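# Swap the gear shaft held between the lathe centres

## Task

At the station closer to the robot, lift the gear shaft out from between its centres and set it down on the bench surface. Then fit the second gear shaft between those same centres so that its gear meshes with the master gear, and finish with both grippers released from it.

## Robot and tools

Robot: two six-joint arms, left_arm and right_arm, each ending in a parallel gripper. The arm names are labels only and do not tell you which side of a picture an arm shows up on.

Scene frame (used in all printed poses): origin on the table surface midway between the arms, +x pointing out across the table, +z up, and left_arm sitting toward +y. Gripper frame: the fingers extend along its +z and close and open along its y. The reported end_effector_position is the spot between the finger pads, roughly 1 cm short of the fingertips.

Tool execute_actions. Argument actions is a list holding zero or one item. An empty list moves nothing and just reports the state. A motion item is {"rows": [...], "steps": n}: rows has 1 to 15 rows, steps is 1 to 15 (15 if omitted). Each control step lasts 1/30 s and consumes one row; when rows run out, the final row is repeated. A wait item is {"steps": n} without rows, n up to 300; it commands nothing new and returns after n steps counted from the previous result, your reply time included. Optional pictures (true/false) decides whether camera images come back; by default they do. A refused call sends nothing to the robot.

Row layout: every row is a single flat list of 14 numbers covering both arms, even if only one arm should move. Positions 1-6 are left_arm joint targets in this order: waist, shoulder, elbow, wrist pitch, wrist yaw, wrist roll; position 7 is left_arm opening. Positions 8-14 repeat that pattern for right_arm. Joint values are absolute target angles in radians, in the same convention as the Joint positions line, not offsets. Nominal ranges: waist -2.618 to 3.054, shoulder 0.000 to 3.142, elbow 0.000 to 3.142, wrist pitch -1.571 to 1.571, wrist yaw -1.571 to 1.571, wrist roll -2.094 to 2.094. A true end stop may sit up to 0.036 rad away from these. A call is rejected if any target exceeds a range end by more than 0.036 rad and also lies further out than that joint's last reported angle. A target beyond the real stop is clipped to the stop, and you may then see "joint sent to its limit" (possibly about an earlier action still running); not seeing it does not prove more travel is available. Opening is absolute, from -1 (shut) to +1 (wide open).

Motion limits: each step the command is kept close to the measured angle, within 0.202 rad (waist), 0.258 (shoulder), 0.238 (elbow), 0.573 (wrist pitch), 0.522 (wrist yaw and roll). If the targets would move a gripper over 70 mm from where it is measured, the whole arm's targets are pulled back proportionally. So large moves need several calls. Between calls, arms continue toward the last row sent, while you think and while you wait, until everything is nearly still or a step is HELD; after that only a fresh action makes them travel or push further. Fingers still opening or closing keep going.

Result lines: the state line "left_arm: … | right_arm: …" gives each gripper's position in metres and orientation as quaternion wxyz in the scene frame; the printed position can be off from the real one, more so when the arm is stretched. Joint positions and Joint velocities list, per arm, the six joints (rad, rad/s) followed by the finger-pad gap (m, m/s; 0.094 m means fully open). grip_measured is the measured opening expressed on the command scale; each gripper may carry its own fixed error of about 1 mm. "joint command not followed" means the clearance check altered or blocked some joint targets while the rest of the row still ran. HELD marks steps where your row was partly or wholly not sent. MOTOR HOT appears from 75 °C; OVER-TEMPERATURE FAULT reports a stop: at 90 °C that arm halts for 10 s (this trigger then stays off for 5 minutes before it can fire again), and at 100 °C that arm's motors and gripper go limp and it drops. Carrying loads heats motors even while you are only thinking.

Gripping: away from the ends of the scale, fingers move to where grip_measured would equal your command. To hold something, command roughly 0.03 below the current grip_measured for a firm hold, a smaller margin for a gentler one. Pad force tops out near 50-62 N (lower on some grippers, and lower on parts thinner than about 2 mm); initial contact can spike briefly.

Tool zoom_image: camera is one of cam_head_left, cam_head_right, cam_left_wrist, cam_right_wrist; region is [x0, y0, x1, y1] in pixels of that camera's most recent 504x504 image, origin top-left, at most 504 by 504. It returns an enlarged view.

Tool finished_scene: scene is the integer of the scene now running. It closes that scene for good and reports whether the goal holds; the goal must still be true afterwards. Answering without any tool call also ends the run.

Avoid: anything leaving the table, the two arms striking or squeezing each other, dropping or letting parts slip, slamming, and forcing hard against objects. Loose items may occasionally get a short external nudge, so check them before finishing. Smooth, economical motion is preferred.

Each tool is called after "Request:" as name(argument=value, ...), one argument or row to a line, values as JSON.

## Session

Request:
execute_actions(
  actions=[],
)

Scene clock: 0.00 s of 6800.00 s.
left_arm: end_effector_position=(+0.0806, +0.5619, +0.1795) grip_measured=+1.000 end_effector_quat_wxyz=(-0.267, +0.879, -0.382, -0.100) | right_arm: end_effector_position=(+0.2964, -0.0514, +0.1835) grip_measured=+1.000 end_effector_quat_wxyz=(+0.726, +0.025, +0.687, +0.012)
Joint positions: left_arm=[ 1.36   1.28   1.106 -0.834 -0.141 -1.019  0.094] | right_arm=[ 0.994  1.736  0.498  1.337  0.99  -0.029  0.094]
Joint velocities: left_arm=[-0.007  0.007 -0.002  0.022 -0.037  0.022  0.   ] | right_arm=[-0.002 -0.007 -0.007  0.081  0.066 -0.051  0.   ]
Motor temperatures (°C, as the motors report them): left_arm=[27 27 27 26 24 24] | right_arm=[26 23 23 26 23 25]

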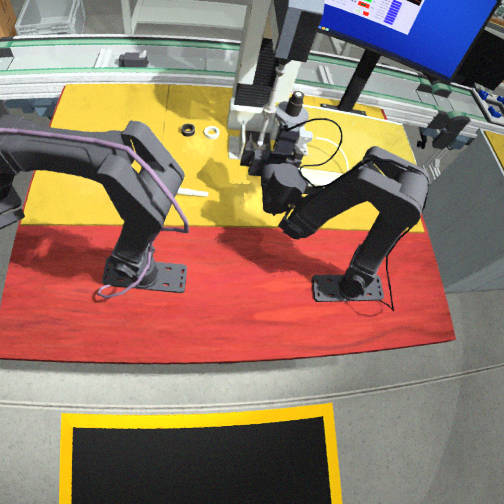

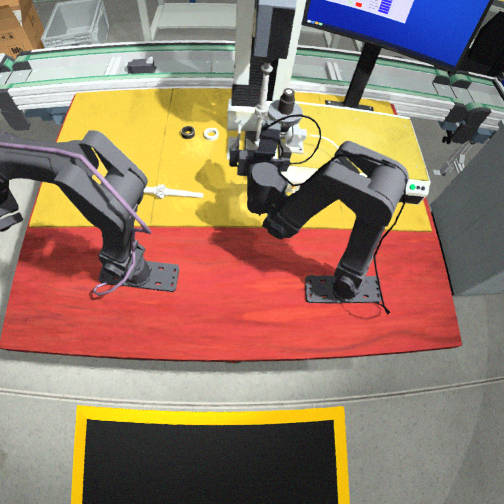

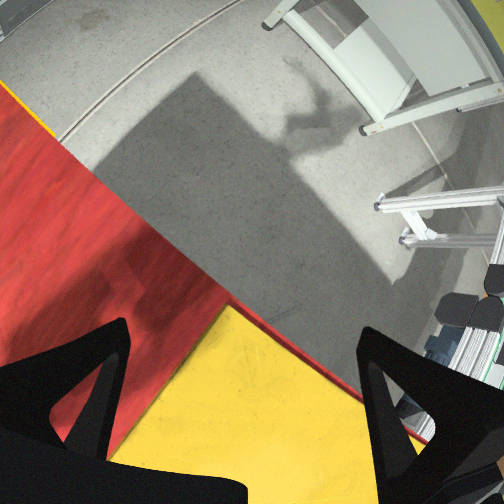

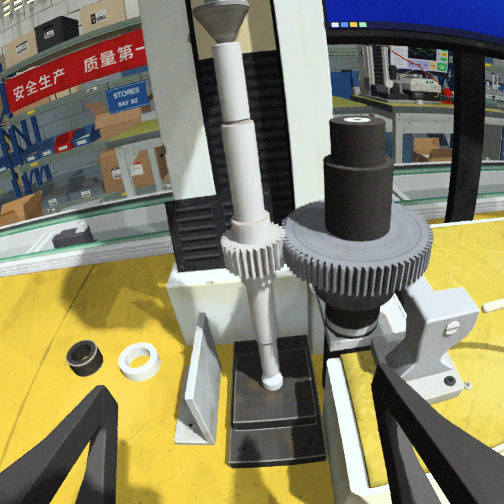

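Request:
zoom_image(
  camera="cam_head_right",
  region=[200,0,460,230],
)

Request:
execute_actions(
  actions=[
    {"rows":[[0.6,0.8,0.8,0,0,0,1,0,0.8,0.8,0,0,0,1]]},
  ],
  pictures=false,
)

Request:
execute_actions(
  actions=[
    {"steps":60},
  ],
)

Region (200, 0, 460, 230) of cam_head_right's 504x504 image, scaled by 1.938, with more detail than that image has; it fills the top 446 rows of this view, and the rest is white.

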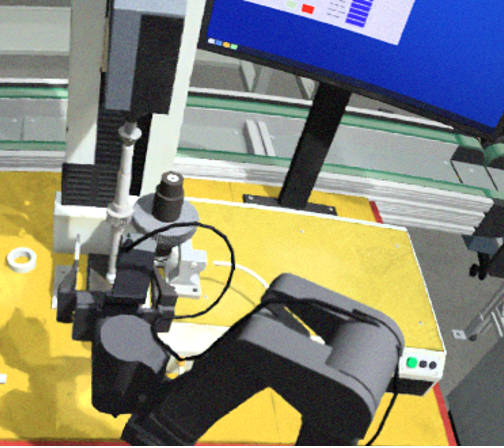

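Scene clock: 10.43 s of 6800.00 s.
left_arm: end_effector_position=(+0.2931, +0.4038, +0.3677) grip_measured=+1.000 end_effector_quat_wxyz=(+0.682, -0.222, +0.683, +0.136) | right_arm: end_effector_position=(+0.2875, -0.2837, +0.4123) grip_measured=+1.000 end_effector_quat_wxyz=(+0.767, +0.032, +0.641, -0.028)
Joint positions: left_arm=[ 0.607  0.81   0.834 -0.055 -0.003 -0.117  0.094] | right_arm=[ 0.035  0.781  0.796  0.164  0.098 -0.004  0.094]
Joint velocities: left_arm=[-0.261 -0.007  0.002  0.491  0.212  0.74   0.   ] | right_arm=[-1.096 -0.452  0.076 -0.418 -0.227  0.051  0.   ]
Motor temperatures (°C, as the motors report them): left_arm=[27 28 28 27 24 24] | right_arm=[26 24 24 27 23 25]
Steps of this call (steps 1 to 90: nothing new was sent; then 6.93 s passed at rest; steps 91 to 105: all 15 steps of this action). Readings (joint positions):
91: left_arm=[1.340 1.252 1.067 -0.759 -0.140 -0.956] | right_arm=[0.975 1.712 0.512 1.268 0.938 -0.025]
92: left_arm=[1.292 1.199 0.999 -0.658 -0.126 -0.877] | right_arm=[0.937 1.674 0.546 1.163 0.861 -0.024]
94: left_arm=[1.179 1.086 0.898 -0.525 -0.091 -0.743] | right_arm=[0.835 1.572 0.640 0.968 0.702 -0.020]
98: left_arm=[0.990 0.918 0.841 -0.329 -0.058 -0.498] | right_arm=[0.552 1.261 0.781 0.530 0.313 -0.014]
105: the state above

Scene clock: 12.43 s of 6800.00 s.
left_arm: end_effector_position=(+0.2949, +0.4029, +0.3728) grip_measured=+1.000 end_effector_quat_wxyz=(+0.686, -0.179, +0.683, +0.175) | right_arm: end_effector_position=(+0.2960, -0.2793, +0.3695) grip_measured=+1.000 end_effector_quat_wxyz=(+0.710, +0.010, +0.704, -0.012)
Joint positions: left_arm=[ 0.603  0.81   0.82  -0.006 -0.002 -0.006  0.094] | right_arm=[ 0.002  0.798  0.798  0.008  0.012 -0.003  0.094]
Joint velocities: left_arm=[-0.002 -0.017 -0.017  0.022  0.007  0.037  0.   ] | right_arm=[-0.002 -0.002 -0.002  0.022  0.037 -0.007  0.   ]
Motor temperatures (°C, as the motors report them): left_arm=[27 27 28 28 24 24] | right_arm=[26 24 24 28 23 25]
Steps of this call (steps 1 to 30: the robot went on to your last target; steps 31 to 60: nothing new was sent). Readings (joint positions):
1: left_arm=[0.603 0.810 0.833 -0.043 -0.002 -0.095] | right_arm=[0.011 0.773 0.798 0.149 0.090 -0.003]
2: left_arm=[0.603 0.810 0.831 -0.032 -0.002 -0.077] | right_arm=[0.003 0.773 0.798 0.133 0.079 -0.003]
4: left_arm=[0.603 0.810 0.826 -0.020 -0.002 -0.052] | right_arm=[0.002 0.784 0.798 0.086 0.055 -0.003]
8: left_arm=[0.603 0.810 0.820 -0.014 -0.002 -0.025] | right_arm=[0.002 0.798 0.798 0.031 0.029 -0.003]
60: the state above
All arms were judged still, so your last target was given up. Only a new action makes them travel on or press farther. Fingers that are still opening or closing keep moving.

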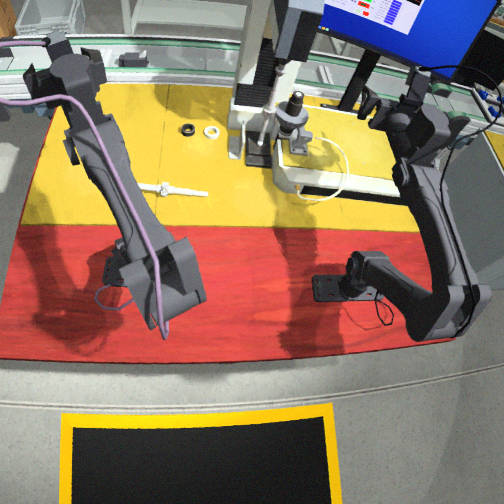

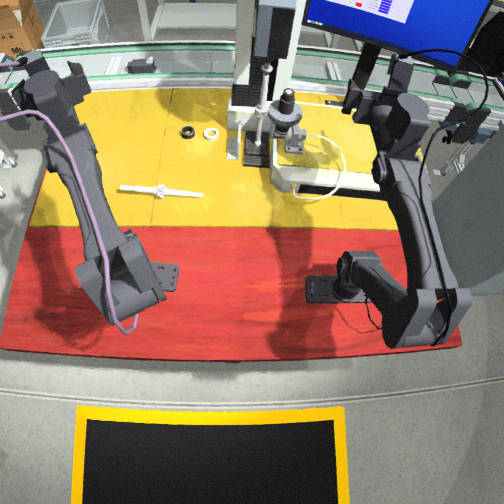

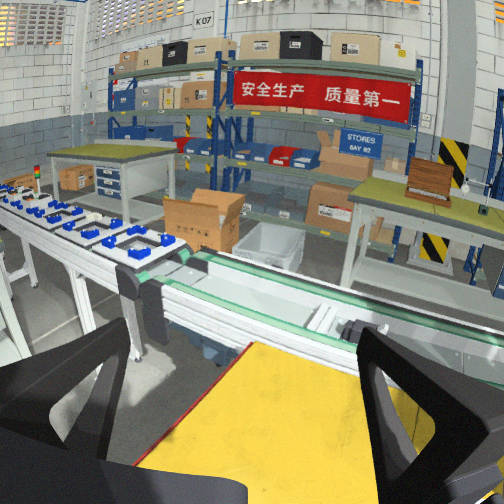

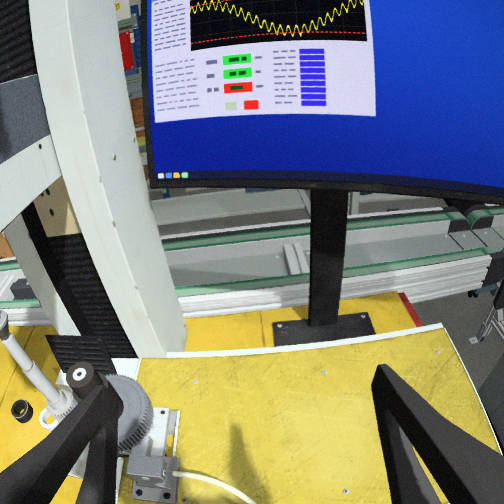

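Request:
execute_actions(
  actions=[
    {"rows":[[-0.57,1.0,0.4,0.8,0,0,0.3,-0.1,0.5,0.5,-0.2,-0.5,0,1]]},
  ],
  pictures=false,
)

Request:
execute_actions(
  actions=[
    {"rows":[[-0.57,1.3,0.36,0.94,0,0,0.3,-0.1,0.5,0.5,-0.2,-0.5,0,1]]},
  ],
  pictures=false,
)

Request:
execute_actions(
  actions=[
    {"steps":20},
  ],
)

Scene clock: 24.90 s of 6800.00 s.
left_arm: end_effector_position=(+0.3172, +0.0581, +0.2703) grip_measured=+0.302 end_effector_quat_wxyz=(+0.715, +0.175, +0.648, -0.197) | right_arm: end_effector_position=(+0.2351, -0.2203, +0.2573) grip_measured=+1.000 end_effector_quat_wxyz=(+0.622, -0.104, +0.762, +0.144)
Joint positions: left_arm=[-0.439  1.021  0.381  0.739 -0.004 -0.006  0.061] | right_arm=[-0.09   0.514  0.499 -0.192 -0.465 -0.002  0.094]
Joint velocities: left_arm=[-2.151 -0.012  0.012  0.344  0.022 -0.022 -0.   ] | right_arm=[-0.012  0.012 -0.002  0.037 -0.183  0.037  0.   ]
Motor temperatures (°C, as the motors report them): left_arm=[27 27 29 30 24 24] | right_arm=[26 24 25 29 23 25]
Steps of this call (steps 1 to 90: nothing new was sent; then 8.97 s passed at rest; steps 91 to 105: all 15 steps of this action). Readings (joint positions):
91: left_arm=[0.576 0.824 0.790 0.076 -0.017 -0.006] | right_arm=[-0.013 0.776 0.776 0.007 -0.043 -0.002]
92: left_arm=[0.519 0.850 0.747 0.199 -0.020 -0.006] | right_arm=[-0.034 0.724 0.728 -0.008 -0.107 -0.002]
94: left_arm=[0.385 0.928 0.629 0.424 -0.020 -0.006] | right_arm=[-0.068 0.603 0.618 -0.056 -0.216 -0.002]
98: left_arm=[0.093 1.016 0.406 0.590 -0.013 -0.006] | right_arm=[-0.089 0.514 0.506 -0.158 -0.378 -0.002]
105: the state above

Scene clock: 25.40 s of 6800.00 s.
left_arm: end_effector_position=(+0.3128, -0.0020, +0.2046) grip_measured=+0.302 end_effector_quat_wxyz=(+0.659, +0.236, +0.674, -0.235) | right_arm: end_effector_position=(+0.2338, -0.2168, +0.2575) grip_measured=+1.000 end_effector_quat_wxyz=(+0.621, -0.110, +0.761, +0.151)
Joint positions: left_arm=[-0.569  1.31   0.363  0.926  0.011 -0.005  0.061] | right_arm=[-0.09   0.514  0.499 -0.193 -0.485 -0.002  0.094]
Joint velocities: left_arm=[-0.002  0.002  0.002  0.125  0.051  0.022 -0.001] | right_arm=[ 0.002  0.007  0.007 -0.051  0.007  0.051  0.   ]
Motor temperatures (°C, as the motors report them): left_arm=[27 27 29 30 24 24] | right_arm=[26 24 25 29 23 25]
Steps of this call (steps 1 to 15: all 15 steps of this action). Readings (joint positions):
1: left_arm=[-0.503 1.056 0.381 0.788 0.002 -0.006] | right_arm=[-0.090 0.514 0.499 -0.192 -0.469 -0.002]
2: left_arm=[-0.543 1.124 0.387 0.853 0.009 -0.005] | right_arm=[-0.090 0.514 0.499 -0.192 -0.473 -0.002]
4: left_arm=[-0.569 1.247 0.385 0.888 0.013 -0.005] | right_arm=[-0.090 0.514 0.499 -0.192 -0.477 -0.002]
8: left_arm=[-0.569 1.310 0.363 0.889 0.011 -0.005] | right_arm=[-0.090 0.514 0.499 -0.193 -0.482 -0.002]
15: the state above

Scene clock: 26.07 s of 6800.00 s.
left_arm: end_effector_position=(+0.3128, -0.0020, +0.2064) grip_measured=+0.302 end_effector_quat_wxyz=(+0.661, +0.235, +0.672, -0.236) | right_arm: end_effector_position=(+0.2338, -0.2168, +0.2575) grip_measured=+1.000 end_effector_quat_wxyz=(+0.621, -0.110, +0.761, +0.152)
Joint positions: left_arm=[-0.569  1.31   0.363  0.934  0.011 -0.005  0.061] | right_arm=[-0.09   0.514  0.499 -0.193 -0.486 -0.002  0.094]
Joint velocities: left_arm=[-0.007  0.002 -0.002  0.007 -0.066  0.007 -0.   ] | right_arm=[-0.002 -0.002  0.007  0.037 -0.051 -0.037  0.   ]
Motor temperatures (°C, as the motors report them): left_arm=[27 27 29 31 24 24] | right_arm=[26 24 25 29 23 25]
Steps of this call (steps 1 to 15: the robot went on to your last target; steps 16 to 20: nothing new was sent). Readings (joint positions):
1: left_arm=[-0.569 1.310 0.363 0.928 0.011 -0.005] | right_arm=[-0.090 0.514 0.499 -0.193 -0.485 -0.002]
2: left_arm=[-0.569 1.310 0.363 0.929 0.011 -0.005] | right_arm=[-0.090 0.514 0.499 -0.193 -0.485 -0.002]
4: left_arm=[-0.569 1.310 0.363 0.931 0.011 -0.005] | right_arm=[-0.090 0.514 0.499 -0.193 -0.486 -0.002]
8: left_arm=[-0.569 1.310 0.363 0.933 0.011 -0.005] | right_arm=[-0.090 0.514 0.499 -0.193 -0.486 -0.002]
20: the state above
All arms were judged still, so your last target was given up. Only a new action makes them travel on or press farther. Fingers that are still opening or closing keep moving.

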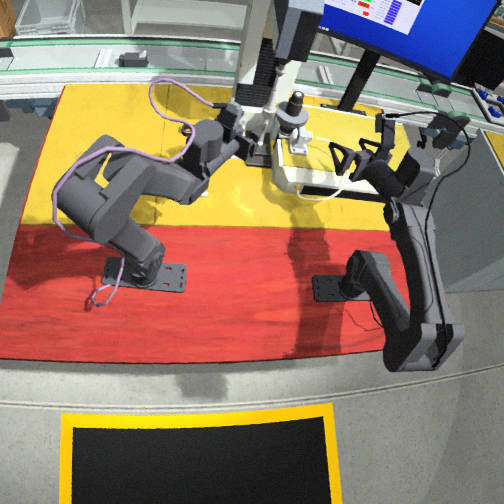

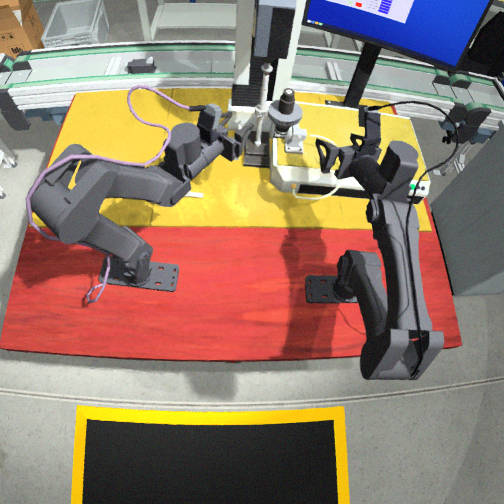

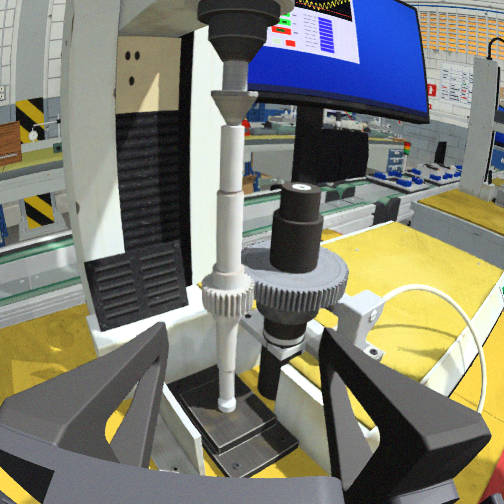

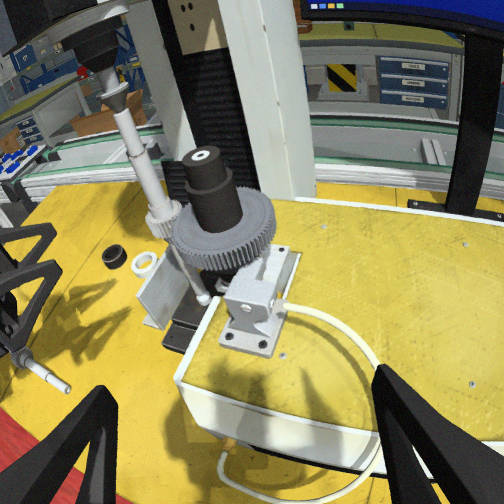

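Request:
execute_actions(
  actions=[
    {"rows":[[-0.545,1.4,0.45,0.97,0,0,0.3,-0.1,0.5,0.5,-0.2,-0.5,0,1],[-0.545,1.4,0.45,0.97,0,0,0.3,-0.1,0.5,0.5,-0.2,-0.5,0,1],[-0.545,1.4,0.45,0.97,0,0,0.3,-0.1,0.5,0.5,-0.2,-0.5,0,1],[-0.545,1.505,0.54,0.98,0,0,0.3,-0.1,0.5,0.5,-0.2,-0.5,0,1]]},
  ],
)

Scene clock: 33.20 s of 6800.00 s.
left_arm: end_effector_position=(+0.3517, -0.0222, +0.2108) grip_measured=+0.302 end_effector_quat_wxyz=(+0.667, +0.228, +0.672, -0.230) | right_arm: end_effector_position=(+0.2338, -0.2167, +0.2575) grip_measured=+1.000 end_effector_quat_wxyz=(+0.621, -0.110, +0.761, +0.152)
Joint positions: left_arm=[-0.551  1.496  0.518  0.972  0.009 -0.005  0.061] | right_arm=[-0.09   0.514  0.499 -0.193 -0.486 -0.002  0.094]
Joint velocities: left_arm=[ 0.007  0.002 -0.027  0.022  0.051 -0.022 -0.001] | right_arm=[-0.007 -0.002  0.012  0.007 -0.037  0.007  0.   ]
Motor temperatures (°C, as the motors report them): left_arm=[27 28 29 31 24 24] | right_arm=[26 24 25 30 23 25]
Steps of this call (steps 1 to 90: nothing new was sent; then 3.63 s passed at rest; steps 91 to 105: all 15 steps of this action). Readings (joint positions):
91: left_arm=[-0.567 1.321 0.370 0.939 0.011 -0.005] | right_arm=[-0.090 0.514 0.499 -0.193 -0.486 -0.002]
92: left_arm=[-0.562 1.344 0.389 0.945 0.011 -0.005] | right_arm=[-0.090 0.514 0.499 -0.193 -0.486 -0.002]
94: left_arm=[-0.554 1.395 0.431 0.954 0.010 -0.005] | right_arm=[-0.090 0.514 0.499 -0.193 -0.486 -0.002]
98: left_arm=[-0.551 1.493 0.517 0.966 0.009 -0.005] | right_arm=[-0.090 0.514 0.499 -0.193 -0.486 -0.002]
105: the state above

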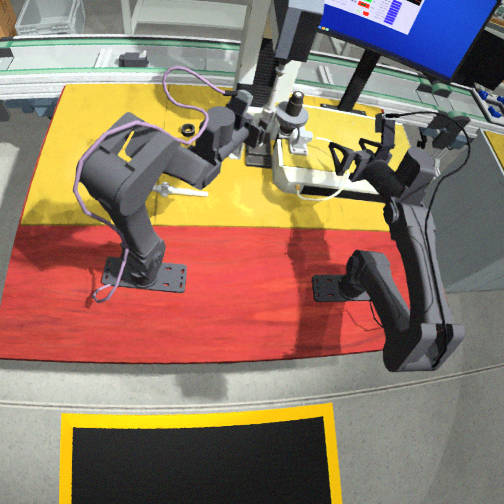

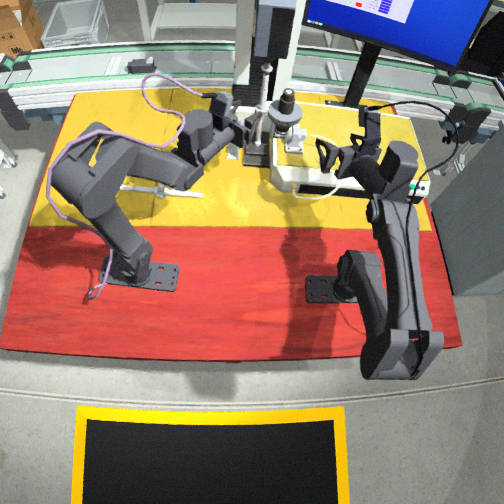

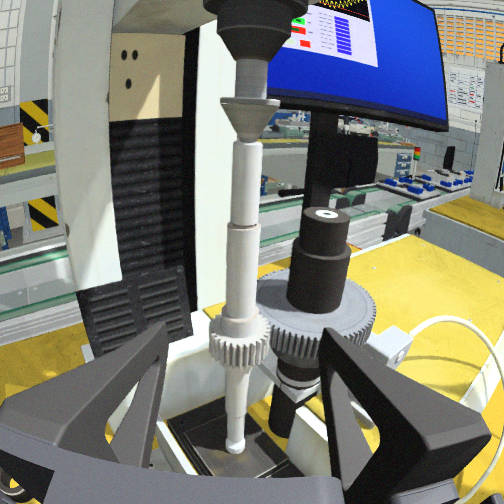

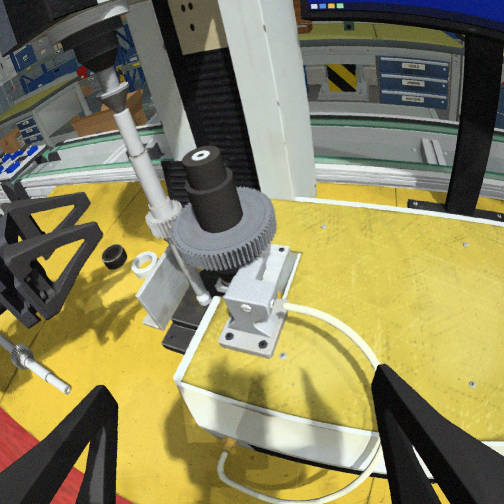

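Request:
execute_actions(
  actions=[
    {"rows":[[-0.545,1.6,0.635,0.98,0,0,-0.2,-0.1,0.5,0.5,-0.2,-0.5,0,1],[-0.545,1.6,0.635,0.98,0,0,-0.2,-0.1,0.5,0.5,-0.2,-0.5,0,1],[-0.545,1.6,0.635,0.98,0,0,-0.2,-0.1,0.5,0.5,-0.2,-0.5,0,1],[-0.545,1.69,0.73,0.98,0,0,-0.2,-0.1,0.5,0.5,-0.2,-0.5,0,1]]},
  ],
)

Scene clock: 39.07 s of 6800.00 s.
left_arm: end_effector_position=(+0.3911, -0.0521, +0.2131) grip_measured=-0.198 end_effector_quat_wxyz=(+0.670, +0.227, +0.668, -0.231) | right_arm: end_effector_position=(+0.2338, -0.2167, +0.2575) grip_measured=+1.000 end_effector_quat_wxyz=(+0.621, -0.110, +0.761, +0.152)
Joint positions: left_arm=[-0.551  1.681  0.707  0.978  0.009 -0.005  0.038] | right_arm=[-0.09   0.514  0.499 -0.193 -0.486 -0.002  0.094]
Joint velocities: left_arm=[-0.002 -0.002  0.002  0.081  0.022  0.037 -0.   ] | right_arm=[-0.002 -0.002  0.007  0.022 -0.066 -0.037  0.   ]
Motor temperatures (°C, as the motors report them): left_arm=[27 28 29 32 24 24] | right_arm=[26 24 25 30 23 25]
Steps of this call (steps 1 to 15: the robot went on to your last target; steps 16 to 90: nothing new was sent; then 2.37 s passed at rest; steps 91 to 105: all 15 steps of this action). Readings (joint positions):
91: left_arm=[-0.551 1.508 0.530 0.974 0.009 -0.005] | right_arm=[-0.090 0.514 0.499 -0.193 -0.486 -0.002]
92: left_arm=[-0.551 1.535 0.559 0.976 0.009 -0.005] | right_arm=[-0.090 0.514 0.499 -0.193 -0.486 -0.002]
94: left_arm=[-0.551 1.590 0.616 0.976 0.009 -0.005] | right_arm=[-0.090 0.514 0.499 -0.193 -0.486 -0.002]
98: left_arm=[-0.551 1.678 0.707 0.977 0.009 -0.005] | right_arm=[-0.090 0.514 0.499 -0.193 -0.486 -0.002]
105: the state above

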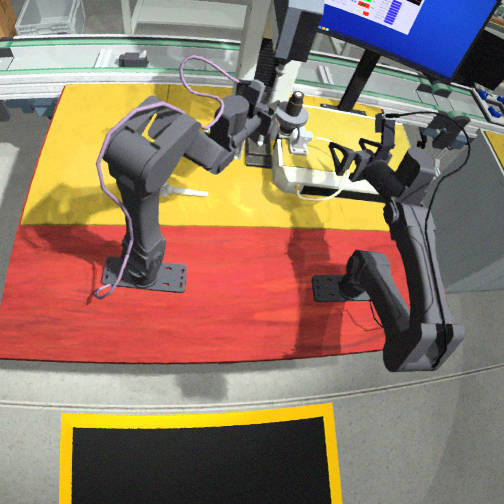

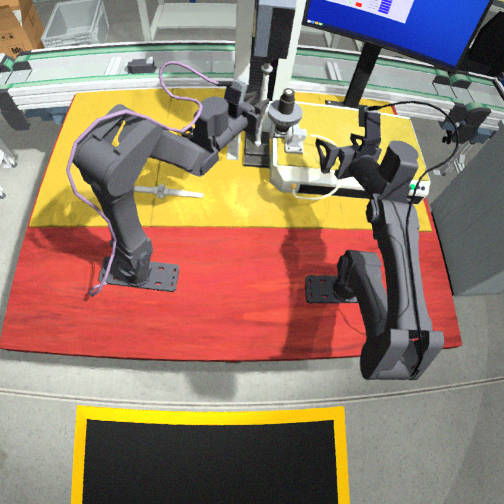

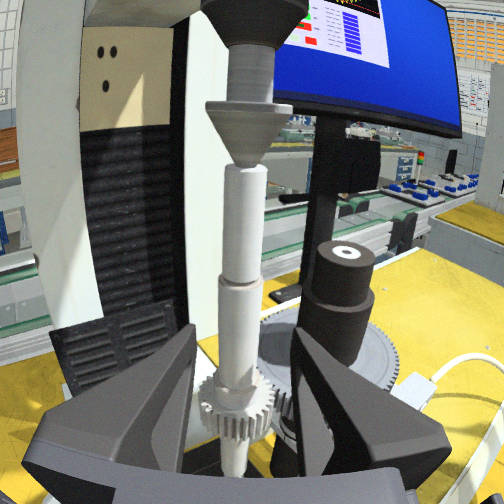

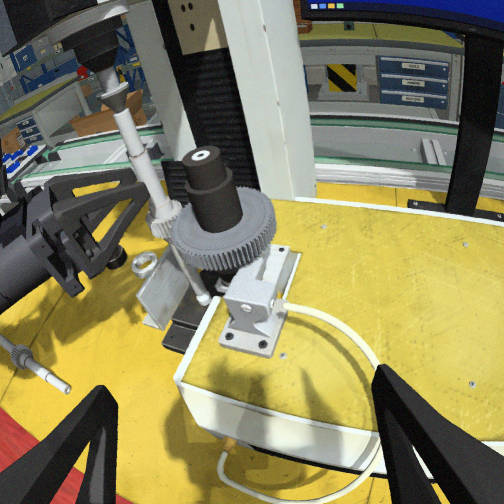

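Tips just short; advance 2 cm.

Request:
execute_actions(
  actions=[
    {"rows":[[-0.542,1.765,0.82,0.965,0,0,-0.2,0.1,0.5,0.3,-0.1,-0.3,0,1]]},
  ],
  pictures=false,
)

Request:
execute_actions(
  actions=[
    {"rows":[[-0.542,1.765,0.82,0.965,0,0,-0.7,0.1,0.5,0.3,-0.1,-0.3,0,1]]},
  ],
)

Scene clock: 44.00 s of 6800.00 s.
left_arm: end_effector_position=(+0.4083, -0.0652, +0.2182) grip_measured=-0.198 end_effector_quat_wxyz=(+0.676, +0.225, +0.662, -0.233) | right_arm: end_effector_position=(+0.2290, -0.1962, +0.1711) grip_measured=+1.000 end_effector_quat_wxyz=(+0.564, -0.120, +0.804, +0.149)
Joint positions: left_arm=[-0.551  1.752  0.796  0.978  0.009 -0.005  0.038] | right_arm=[ 0.093  0.505  0.287 -0.126 -0.317 -0.001  0.094]
Joint velocities: left_arm=[-0.007  0.017 -0.007 -0.037  0.007 -0.051  0.   ] | right_arm=[-0.007  0.007  0.007  0.066  0.066 -0.007  0.   ]
Motor temperatures (°C, as the motors report them): left_arm=[27 28 30 33 24 24] | right_arm=[26 24 25 30 23 25]
Steps of this call (steps 1 to 15: the robot went on to your last target; steps 16 to 90: nothing new was sent; then 1.43 s passed at rest; steps 91 to 105: all 15 steps of this action). Readings (joint positions):
91: left_arm=[-0.551 1.691 0.719 0.978 0.009 -0.005] | right_arm=[-0.058 0.511 0.473 -0.158 -0.449 -0.001]
92: left_arm=[-0.551 1.712 0.747 0.978 0.009 -0.005] | right_arm=[0.002 0.505 0.432 -0.123 -0.418 -0.001]
94: left_arm=[-0.551 1.744 0.788 0.978 0.009 -0.005] | right_arm=[0.078 0.505 0.349 -0.117 -0.388 -0.001]
98: left_arm=[-0.551 1.752 0.796 0.978 0.009 -0.005] | right_arm=[0.093 0.505 0.287 -0.144 -0.342 -0.001]
105: the state above

Scene clock: 44.50 s of 6800.00 s.
left_arm: end_effector_position=(+0.4097, -0.0632, +0.2182) grip_measured=-0.664 end_effector_quat_wxyz=(+0.677, +0.222, +0.663, -0.230) | right_arm: end_effector_position=(+0.2296, -0.1971, +0.1717) grip_measured=+1.000 end_effector_quat_wxyz=(+0.565, -0.118, +0.803, +0.147)
Joint positions: left_arm=[-0.548  1.752  0.796  0.978  0.004 -0.004  0.016] | right_arm=[ 0.093  0.505  0.287 -0.123 -0.311 -0.001  0.094]
Joint velocities: left_arm=[-0.017  0.007 -0.002  0.037 -0.095 -0.007 -0.   ] | right_arm=[ 0.002 -0.007 -0.007 -0.051  0.081 -0.022  0.   ]
Motor temperatures (°C, as the motors report them): left_arm=[27 28 30 33 24 24] | right_arm=[26 24 25 31 23 25]
Steps of this call (steps 1 to 15: all 15 steps of this action). Readings (joint positions):
1: left_arm=[-0.551 1.752 0.796 0.978 0.009 -0.005] | right_arm=[0.093 0.505 0.287 -0.126 -0.315 -0.001]
2: left_arm=[-0.551 1.752 0.796 0.978 0.002 -0.005] | right_arm=[0.093 0.505 0.287 -0.125 -0.315 -0.001]
4: left_arm=[-0.548 1.752 0.796 0.978 0.004 -0.004] | right_arm=[0.093 0.505 0.287 -0.124 -0.313 -0.001]
8: left_arm=[-0.548 1.752 0.796 0.978 0.004 -0.004] | right_arm=[0.093 0.505 0.287 -0.124 -0.312 -0.001]
15: the state above

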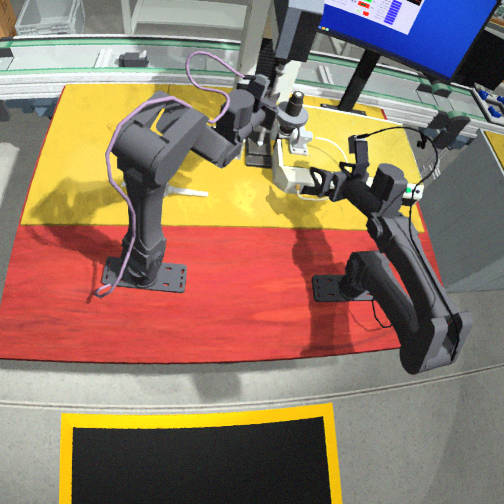

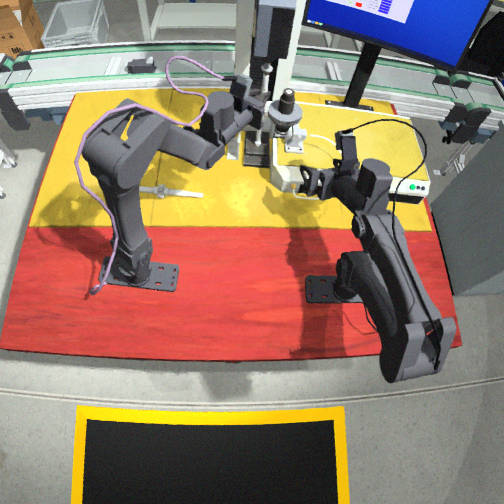

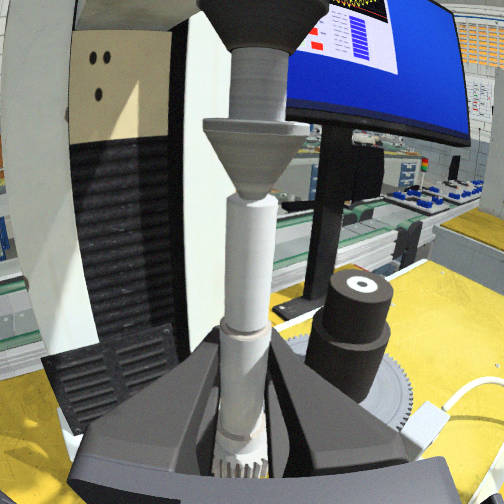

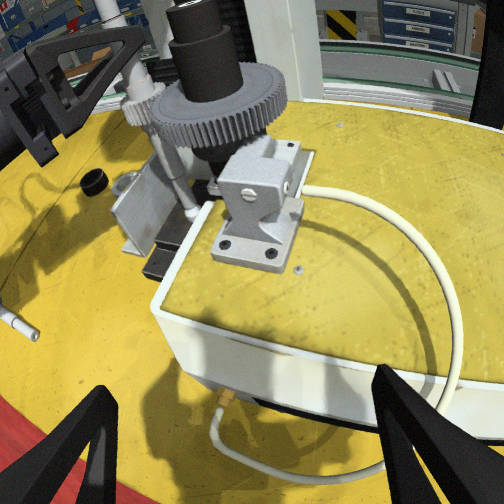

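Request:
execute_actions(
  actions=[
    {"rows":[[-0.542,1.705,0.85,1.0,0,0,-0.7,0.35,0.5,0.3,0.05,-0.1,0,1]]},
  ],
)

Scene clock: 47.47 s of 6800.00 s.
left_arm: end_effector_position=(+0.4099, -0.0634, +0.2196) grip_measured=-0.664 end_effector_quat_wxyz=(+0.675, +0.223, +0.665, -0.229) | right_arm: end_effector_position=(+0.2290, -0.1606, +0.2041) grip_measured=+1.000 end_effector_quat_wxyz=(+0.618, -0.160, +0.755, +0.148)
Joint positions: left_arm=[-0.548  1.745  0.801  0.96   0.004 -0.004  0.016] | right_arm=[ 0.344  0.505  0.287  0.023 -0.12   0.002  0.094]
Joint velocities: left_arm=[-0.012  0.002  0.007 -0.051  0.022  0.095 -0.001] | right_arm=[ 0.002 -0.017  0.002  0.022  0.066 -0.022  0.   ]
Motor temperatures (°C, as the motors report them): left_arm=[27 29 30 33 24 24] | right_arm=[26 24 25 31 23 25]
Steps of this call (steps 1 to 15: the robot went on to your last target; steps 16 to 74: nothing new was sent; steps 75 to 89: all 15 steps of this action). Readings (joint positions):
75: left_arm=[-0.548 1.750 0.799 0.977 0.004 -0.004] | right_arm=[0.128 0.505 0.287 -0.108 -0.267 0.001]
76: left_arm=[-0.548 1.748 0.799 0.970 0.004 -0.004] | right_arm=[0.197 0.505 0.287 -0.086 -0.228 0.002]
78: left_arm=[-0.548 1.746 0.800 0.964 0.004 -0.004] | right_arm=[0.309 0.505 0.287 -0.039 -0.195 0.002]
82: left_arm=[-0.548 1.745 0.801 0.960 0.004 -0.004] | right_arm=[0.344 0.505 0.287 0.004 -0.151 0.002]
89: the state above

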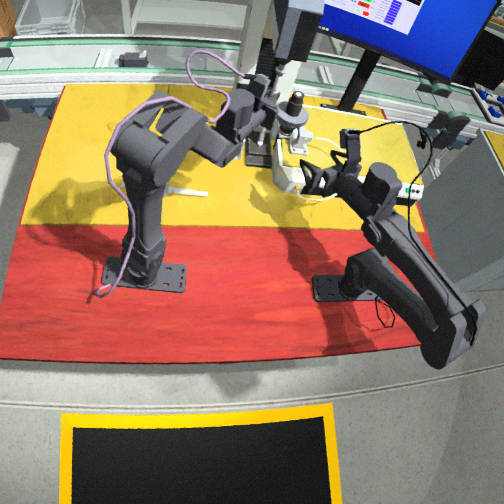

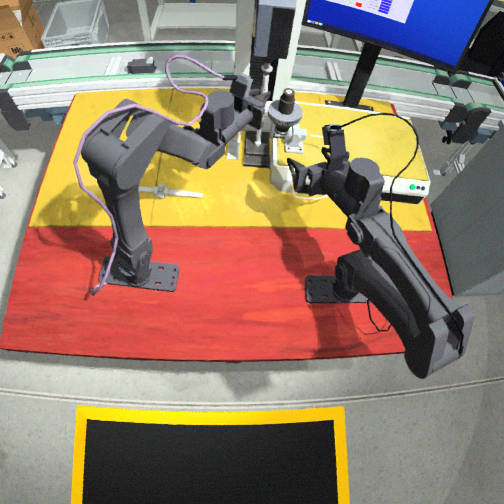

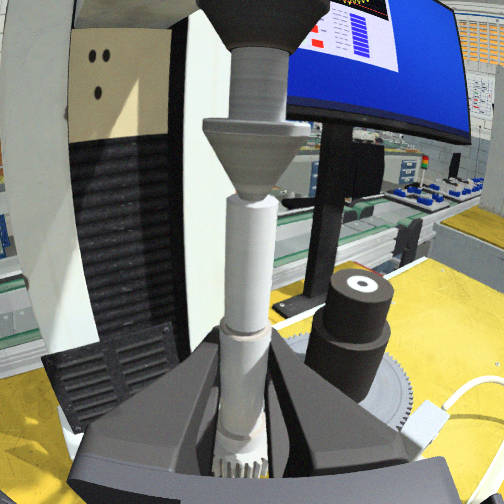

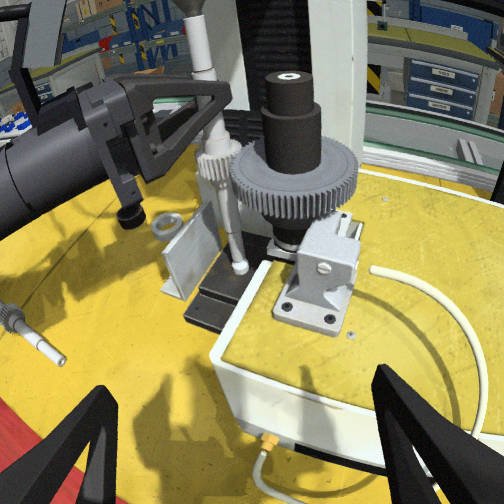

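Request:
execute_actions(
  actions=[
    {"rows":[[-0.542,1.65,0.9,1.07,0,0,-0.7,0.35,0.5,0.3,0.15,-0.1,0,1]]},
  ],
)

Scene clock: 49.67 s of 6800.00 s.
left_arm: end_effector_position=(+0.4100, -0.0634, +0.2211) grip_measured=-0.664 end_effector_quat_wxyz=(+0.670, +0.225, +0.670, -0.228) | right_arm: end_effector_position=(+0.2330, -0.1607, +0.2290) grip_measured=+1.000 end_effector_quat_wxyz=(+0.657, -0.155, +0.722, +0.149)
Joint positions: left_arm=[-0.548  1.73   0.811  0.92   0.004 -0.004  0.016] | right_arm=[ 0.344  0.505  0.287  0.125 -0.112  0.002  0.094]
Joint velocities: left_arm=[-0.002 -0.007  0.002  0.022  0.051 -0.022  0.001] | right_arm=[0.002 0.017 0.012 0.037 0.022 0.007 0.   ]
Motor temperatures (°C, as the motors report them): left_arm=[27 29 30 33 24 24] | right_arm=[26 24 26 31 23 25]
Steps of this call (steps 1 to 15: the robot went on to your last target; steps 16 to 51: nothing new was sent; steps 52 to 66: all 15 steps of this action). Readings (joint positions):
52: left_arm=[-0.548 1.741 0.803 0.957 0.004 -0.004] | right_arm=[0.344 0.505 0.287 0.037 -0.112 0.002]
53: left_arm=[-0.548 1.738 0.805 0.947 0.004 -0.004] | right_arm=[0.344 0.505 0.287 0.051 -0.112 0.002]
55: left_arm=[-0.548 1.734 0.808 0.934 0.004 -0.004] | right_arm=[0.344 0.505 0.287 0.083 -0.112 0.002]
59: left_arm=[-0.548 1.731 0.810 0.924 0.004 -0.004] | right_arm=[0.344 0.505 0.287 0.112 -0.112 0.002]
66: the state above

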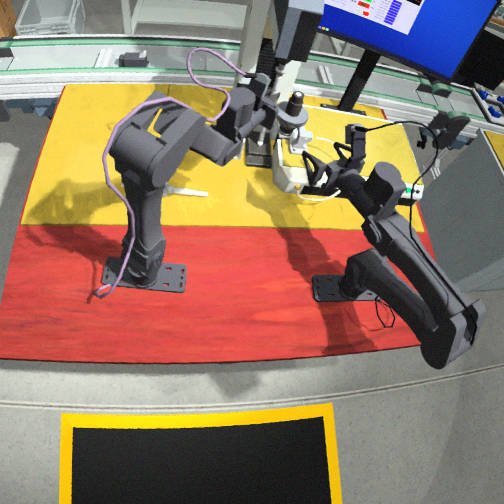

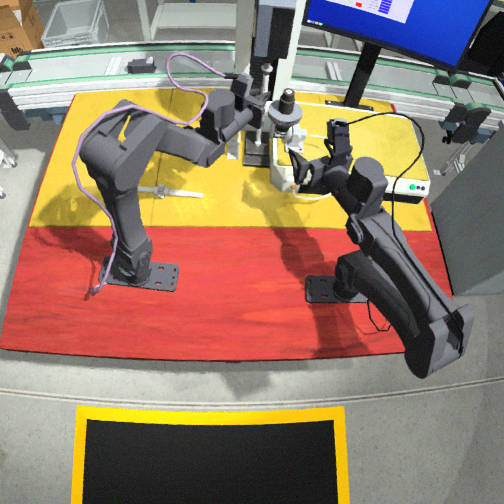

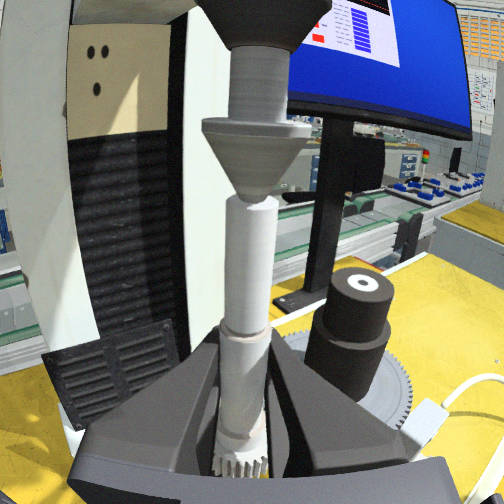

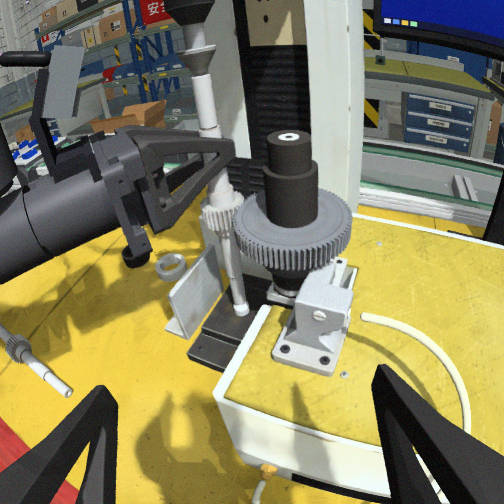

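Request:
execute_actions(
  actions=[
    {"rows":[[-0.542,1.6,0.95,0.9,0,0,-0.72,-0.3,0.3,0.15,0.0,0,0,1]]},
  ],
)

Scene clock: 54.43 s of 6800.00 s.
left_arm: end_effector_position=(+0.4100, -0.0635, +0.2206) grip_measured=-0.664 end_effector_quat_wxyz=(+0.642, +0.234, +0.697, -0.219) | right_arm: end_effector_position=(+0.2207, -0.3524, +0.1826) grip_measured=+1.000 end_effector_quat_wxyz=(+0.643, +0.118, +0.750, -0.100)
Joint positions: left_arm=[-0.548  1.683  0.852  0.751  0.004 -0.004  0.016] | right_arm=[-0.295  0.317  0.155  0.008 -0.007  0.     0.094]
Joint velocities: left_arm=[ 0.007 -0.017 -0.002 -0.051  0.007  0.022 -0.001] | right_arm=[-0.007  0.002 -0.002 -0.007 -0.095  0.051  0.   ]
Motor temperatures (°C, as the motors report them): left_arm=[27 31 32 36 24 24] | right_arm=[26 24 26 32 23 25]
Steps of this call (steps 1 to 15: the robot went on to your last target; steps 16 to 90: nothing new was sent; then 1.27 s passed at rest; steps 91 to 105: all 15 steps of this action). Readings (joint positions):
91: left_arm=[-0.548 1.725 0.815 0.905 0.004 -0.004] | right_arm=[0.314 0.477 0.271 0.122 -0.113 -0.000]
92: left_arm=[-0.548 1.716 0.821 0.876 0.004 -0.004] | right_arm=[0.245 0.415 0.238 0.107 -0.097 -0.000]
94: left_arm=[-0.548 1.703 0.832 0.829 0.004 -0.004] | right_arm=[0.093 0.329 0.183 0.072 -0.064 -0.000]
98: left_arm=[-0.548 1.690 0.845 0.779 0.004 -0.004] | right_arm=[-0.202 0.317 0.155 0.019 -0.030 -0.000]
105: the state above

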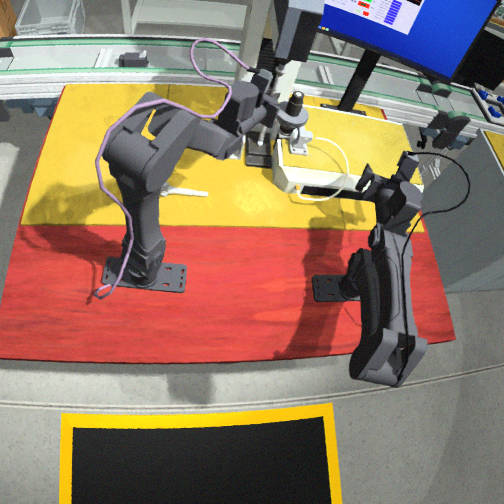

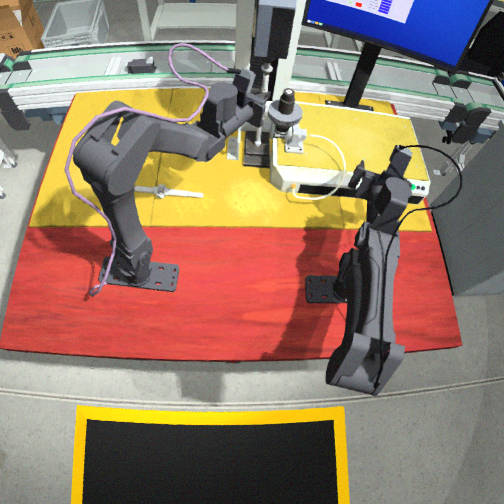

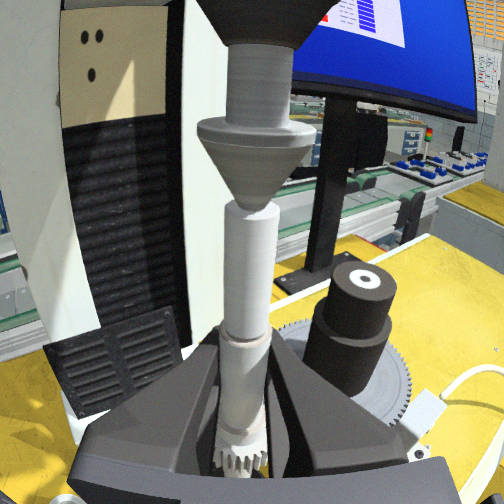

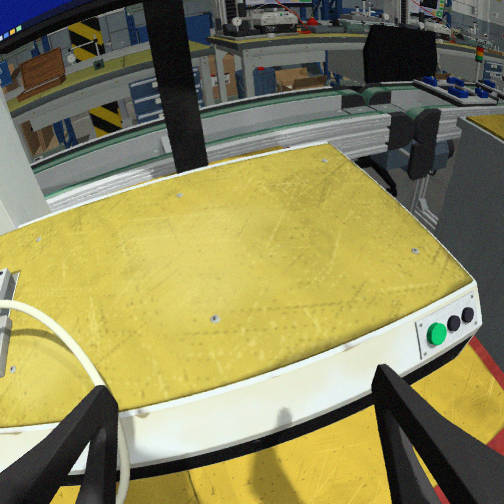

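Request:
execute_actions(
  actions=[
    {"rows":[[-0.542,1.75,0.8,1.0,0,0,-0.6,-0.58,0.75,0.35,-0.3,0,0,-1]]},
  ],
  pictures=false,
)

Request:
execute_actions(
  actions=[
    {"rows":[[-0.542,1.75,0.8,0.97,0,0,-0.7,-0.58,0.75,0.35,-0.3,0,0,-1]]},
  ],
)

Scene clock: 58.67 s of 6800.00 s.
left_arm: end_effector_position=(+0.4114, -0.0645, +0.2323) grip_measured=-0.602 end_effector_quat_wxyz=(+0.688, +0.219, +0.651, -0.234) | right_arm: end_effector_position=(+0.1867, -0.4192, +0.0927) grip_measured=-0.982 end_effector_quat_wxyz=(+0.400, +0.266, +0.868, -0.122)
Joint positions: left_arm=[-0.548  1.744  0.815  0.985  0.004 -0.004  0.019] | right_arm=[-0.575  0.754  0.334 -0.286 -0.002 -0.001  0.001]
Joint velocities: left_arm=[-0.007 -0.002  0.017  0.007  0.022 -0.051 -0.   ] | right_arm=[ 0.012 -0.007 -0.002 -0.066 -0.007 -0.051  0.001]
Motor temperatures (°C, as the motors report them): left_arm=[27 32 32 38 24 24] | right_arm=[26 24 26 32 23 25]
Steps of this call (steps 1 to 15: the robot went on to your last target; steps 16 to 90: nothing new was sent; then 0.73 s passed at rest; steps 91 to 105: all 15 steps of this action). Readings (joint positions):
91: left_arm=[-0.548 1.691 0.844 0.769 0.004 -0.004] | right_arm=[-0.327 0.354 0.184 -0.039 -0.021 -0.002]
92: left_arm=[-0.548 1.705 0.835 0.818 0.004 -0.004] | right_arm=[-0.396 0.442 0.236 -0.093 -0.022 -0.002]
94: left_arm=[-0.548 1.730 0.823 0.880 0.004 -0.004] | right_arm=[-0.525 0.623 0.315 -0.143 -0.012 -0.002]
98: left_arm=[-0.548 1.744 0.815 0.937 0.004 -0.004] | right_arm=[-0.575 0.754 0.334 -0.237 -0.002 -0.001]
105: the state above

Scene clock: 59.17 s of 6800.00 s.
left_arm: end_effector_position=(+0.4113, -0.0645, +0.2324) grip_measured=-0.667 end_effector_quat_wxyz=(+0.688, +0.219, +0.651, -0.234) | right_arm: end_effector_position=(+0.1857, -0.4185, +0.0913) grip_measured=-0.982 end_effector_quat_wxyz=(+0.397, +0.267, +0.870, -0.121)
Joint positions: left_arm=[-0.548  1.744  0.815  0.985  0.005 -0.004  0.016] | right_arm=[-0.575  0.754  0.334 -0.293 -0.002 -0.001  0.001]
Joint velocities: left_arm=[ 0.002 -0.002 -0.012 -0.066 -0.051 -0.007 -0.001] | right_arm=[-0.002 -0.002  0.007 -0.022 -0.037 -0.007  0.   ]
Motor temperatures (°C, as the motors report them): left_arm=[27 32 32 38 24 24] | right_arm=[26 24 26 32 23 25]
Steps of this call (steps 1 to 15: all 15 steps of this action). Readings (joint positions):
1: left_arm=[-0.548 1.744 0.815 0.985 0.005 -0.004] | right_arm=[-0.575 0.754 0.334 -0.287 -0.002 -0.001]
2: left_arm=[-0.548 1.744 0.815 0.985 0.005 -0.004] | right_arm=[-0.575 0.754 0.334 -0.289 -0.002 -0.001]
4: left_arm=[-0.548 1.744 0.815 0.985 0.005 -0.004] | right_arm=[-0.575 0.754 0.334 -0.291 -0.002 -0.001]
8: left_arm=[-0.548 1.744 0.815 0.985 0.005 -0.004] | right_arm=[-0.575 0.754 0.334 -0.292 -0.002 -0.001]
15: the state above

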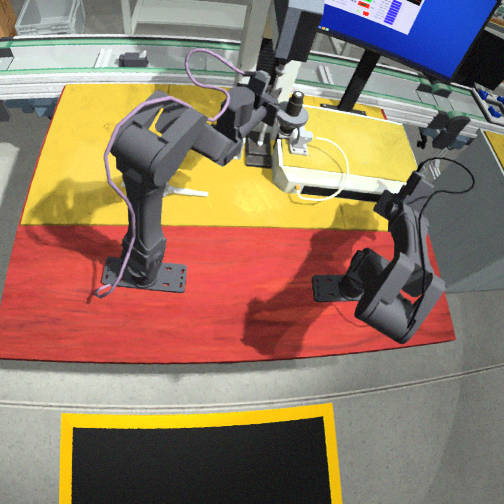

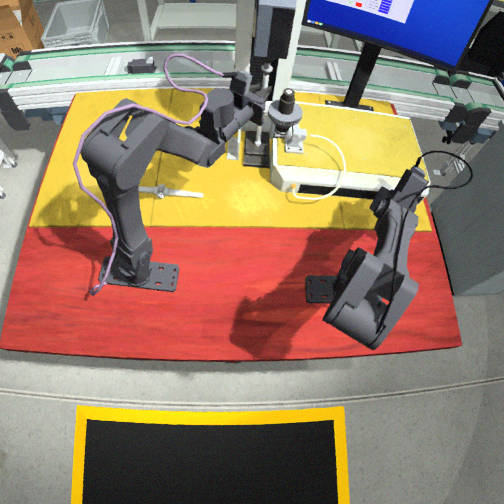

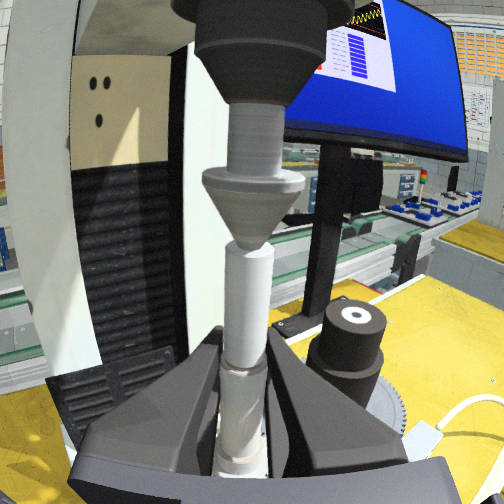

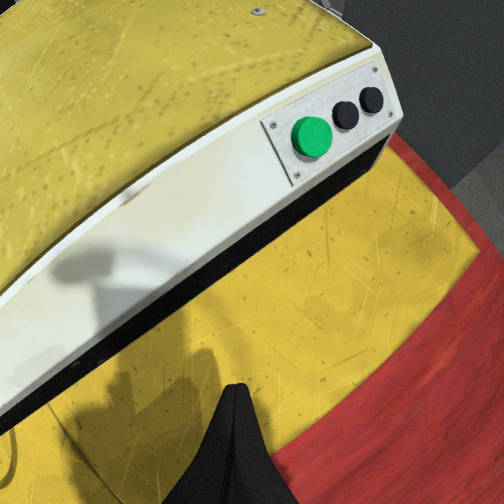

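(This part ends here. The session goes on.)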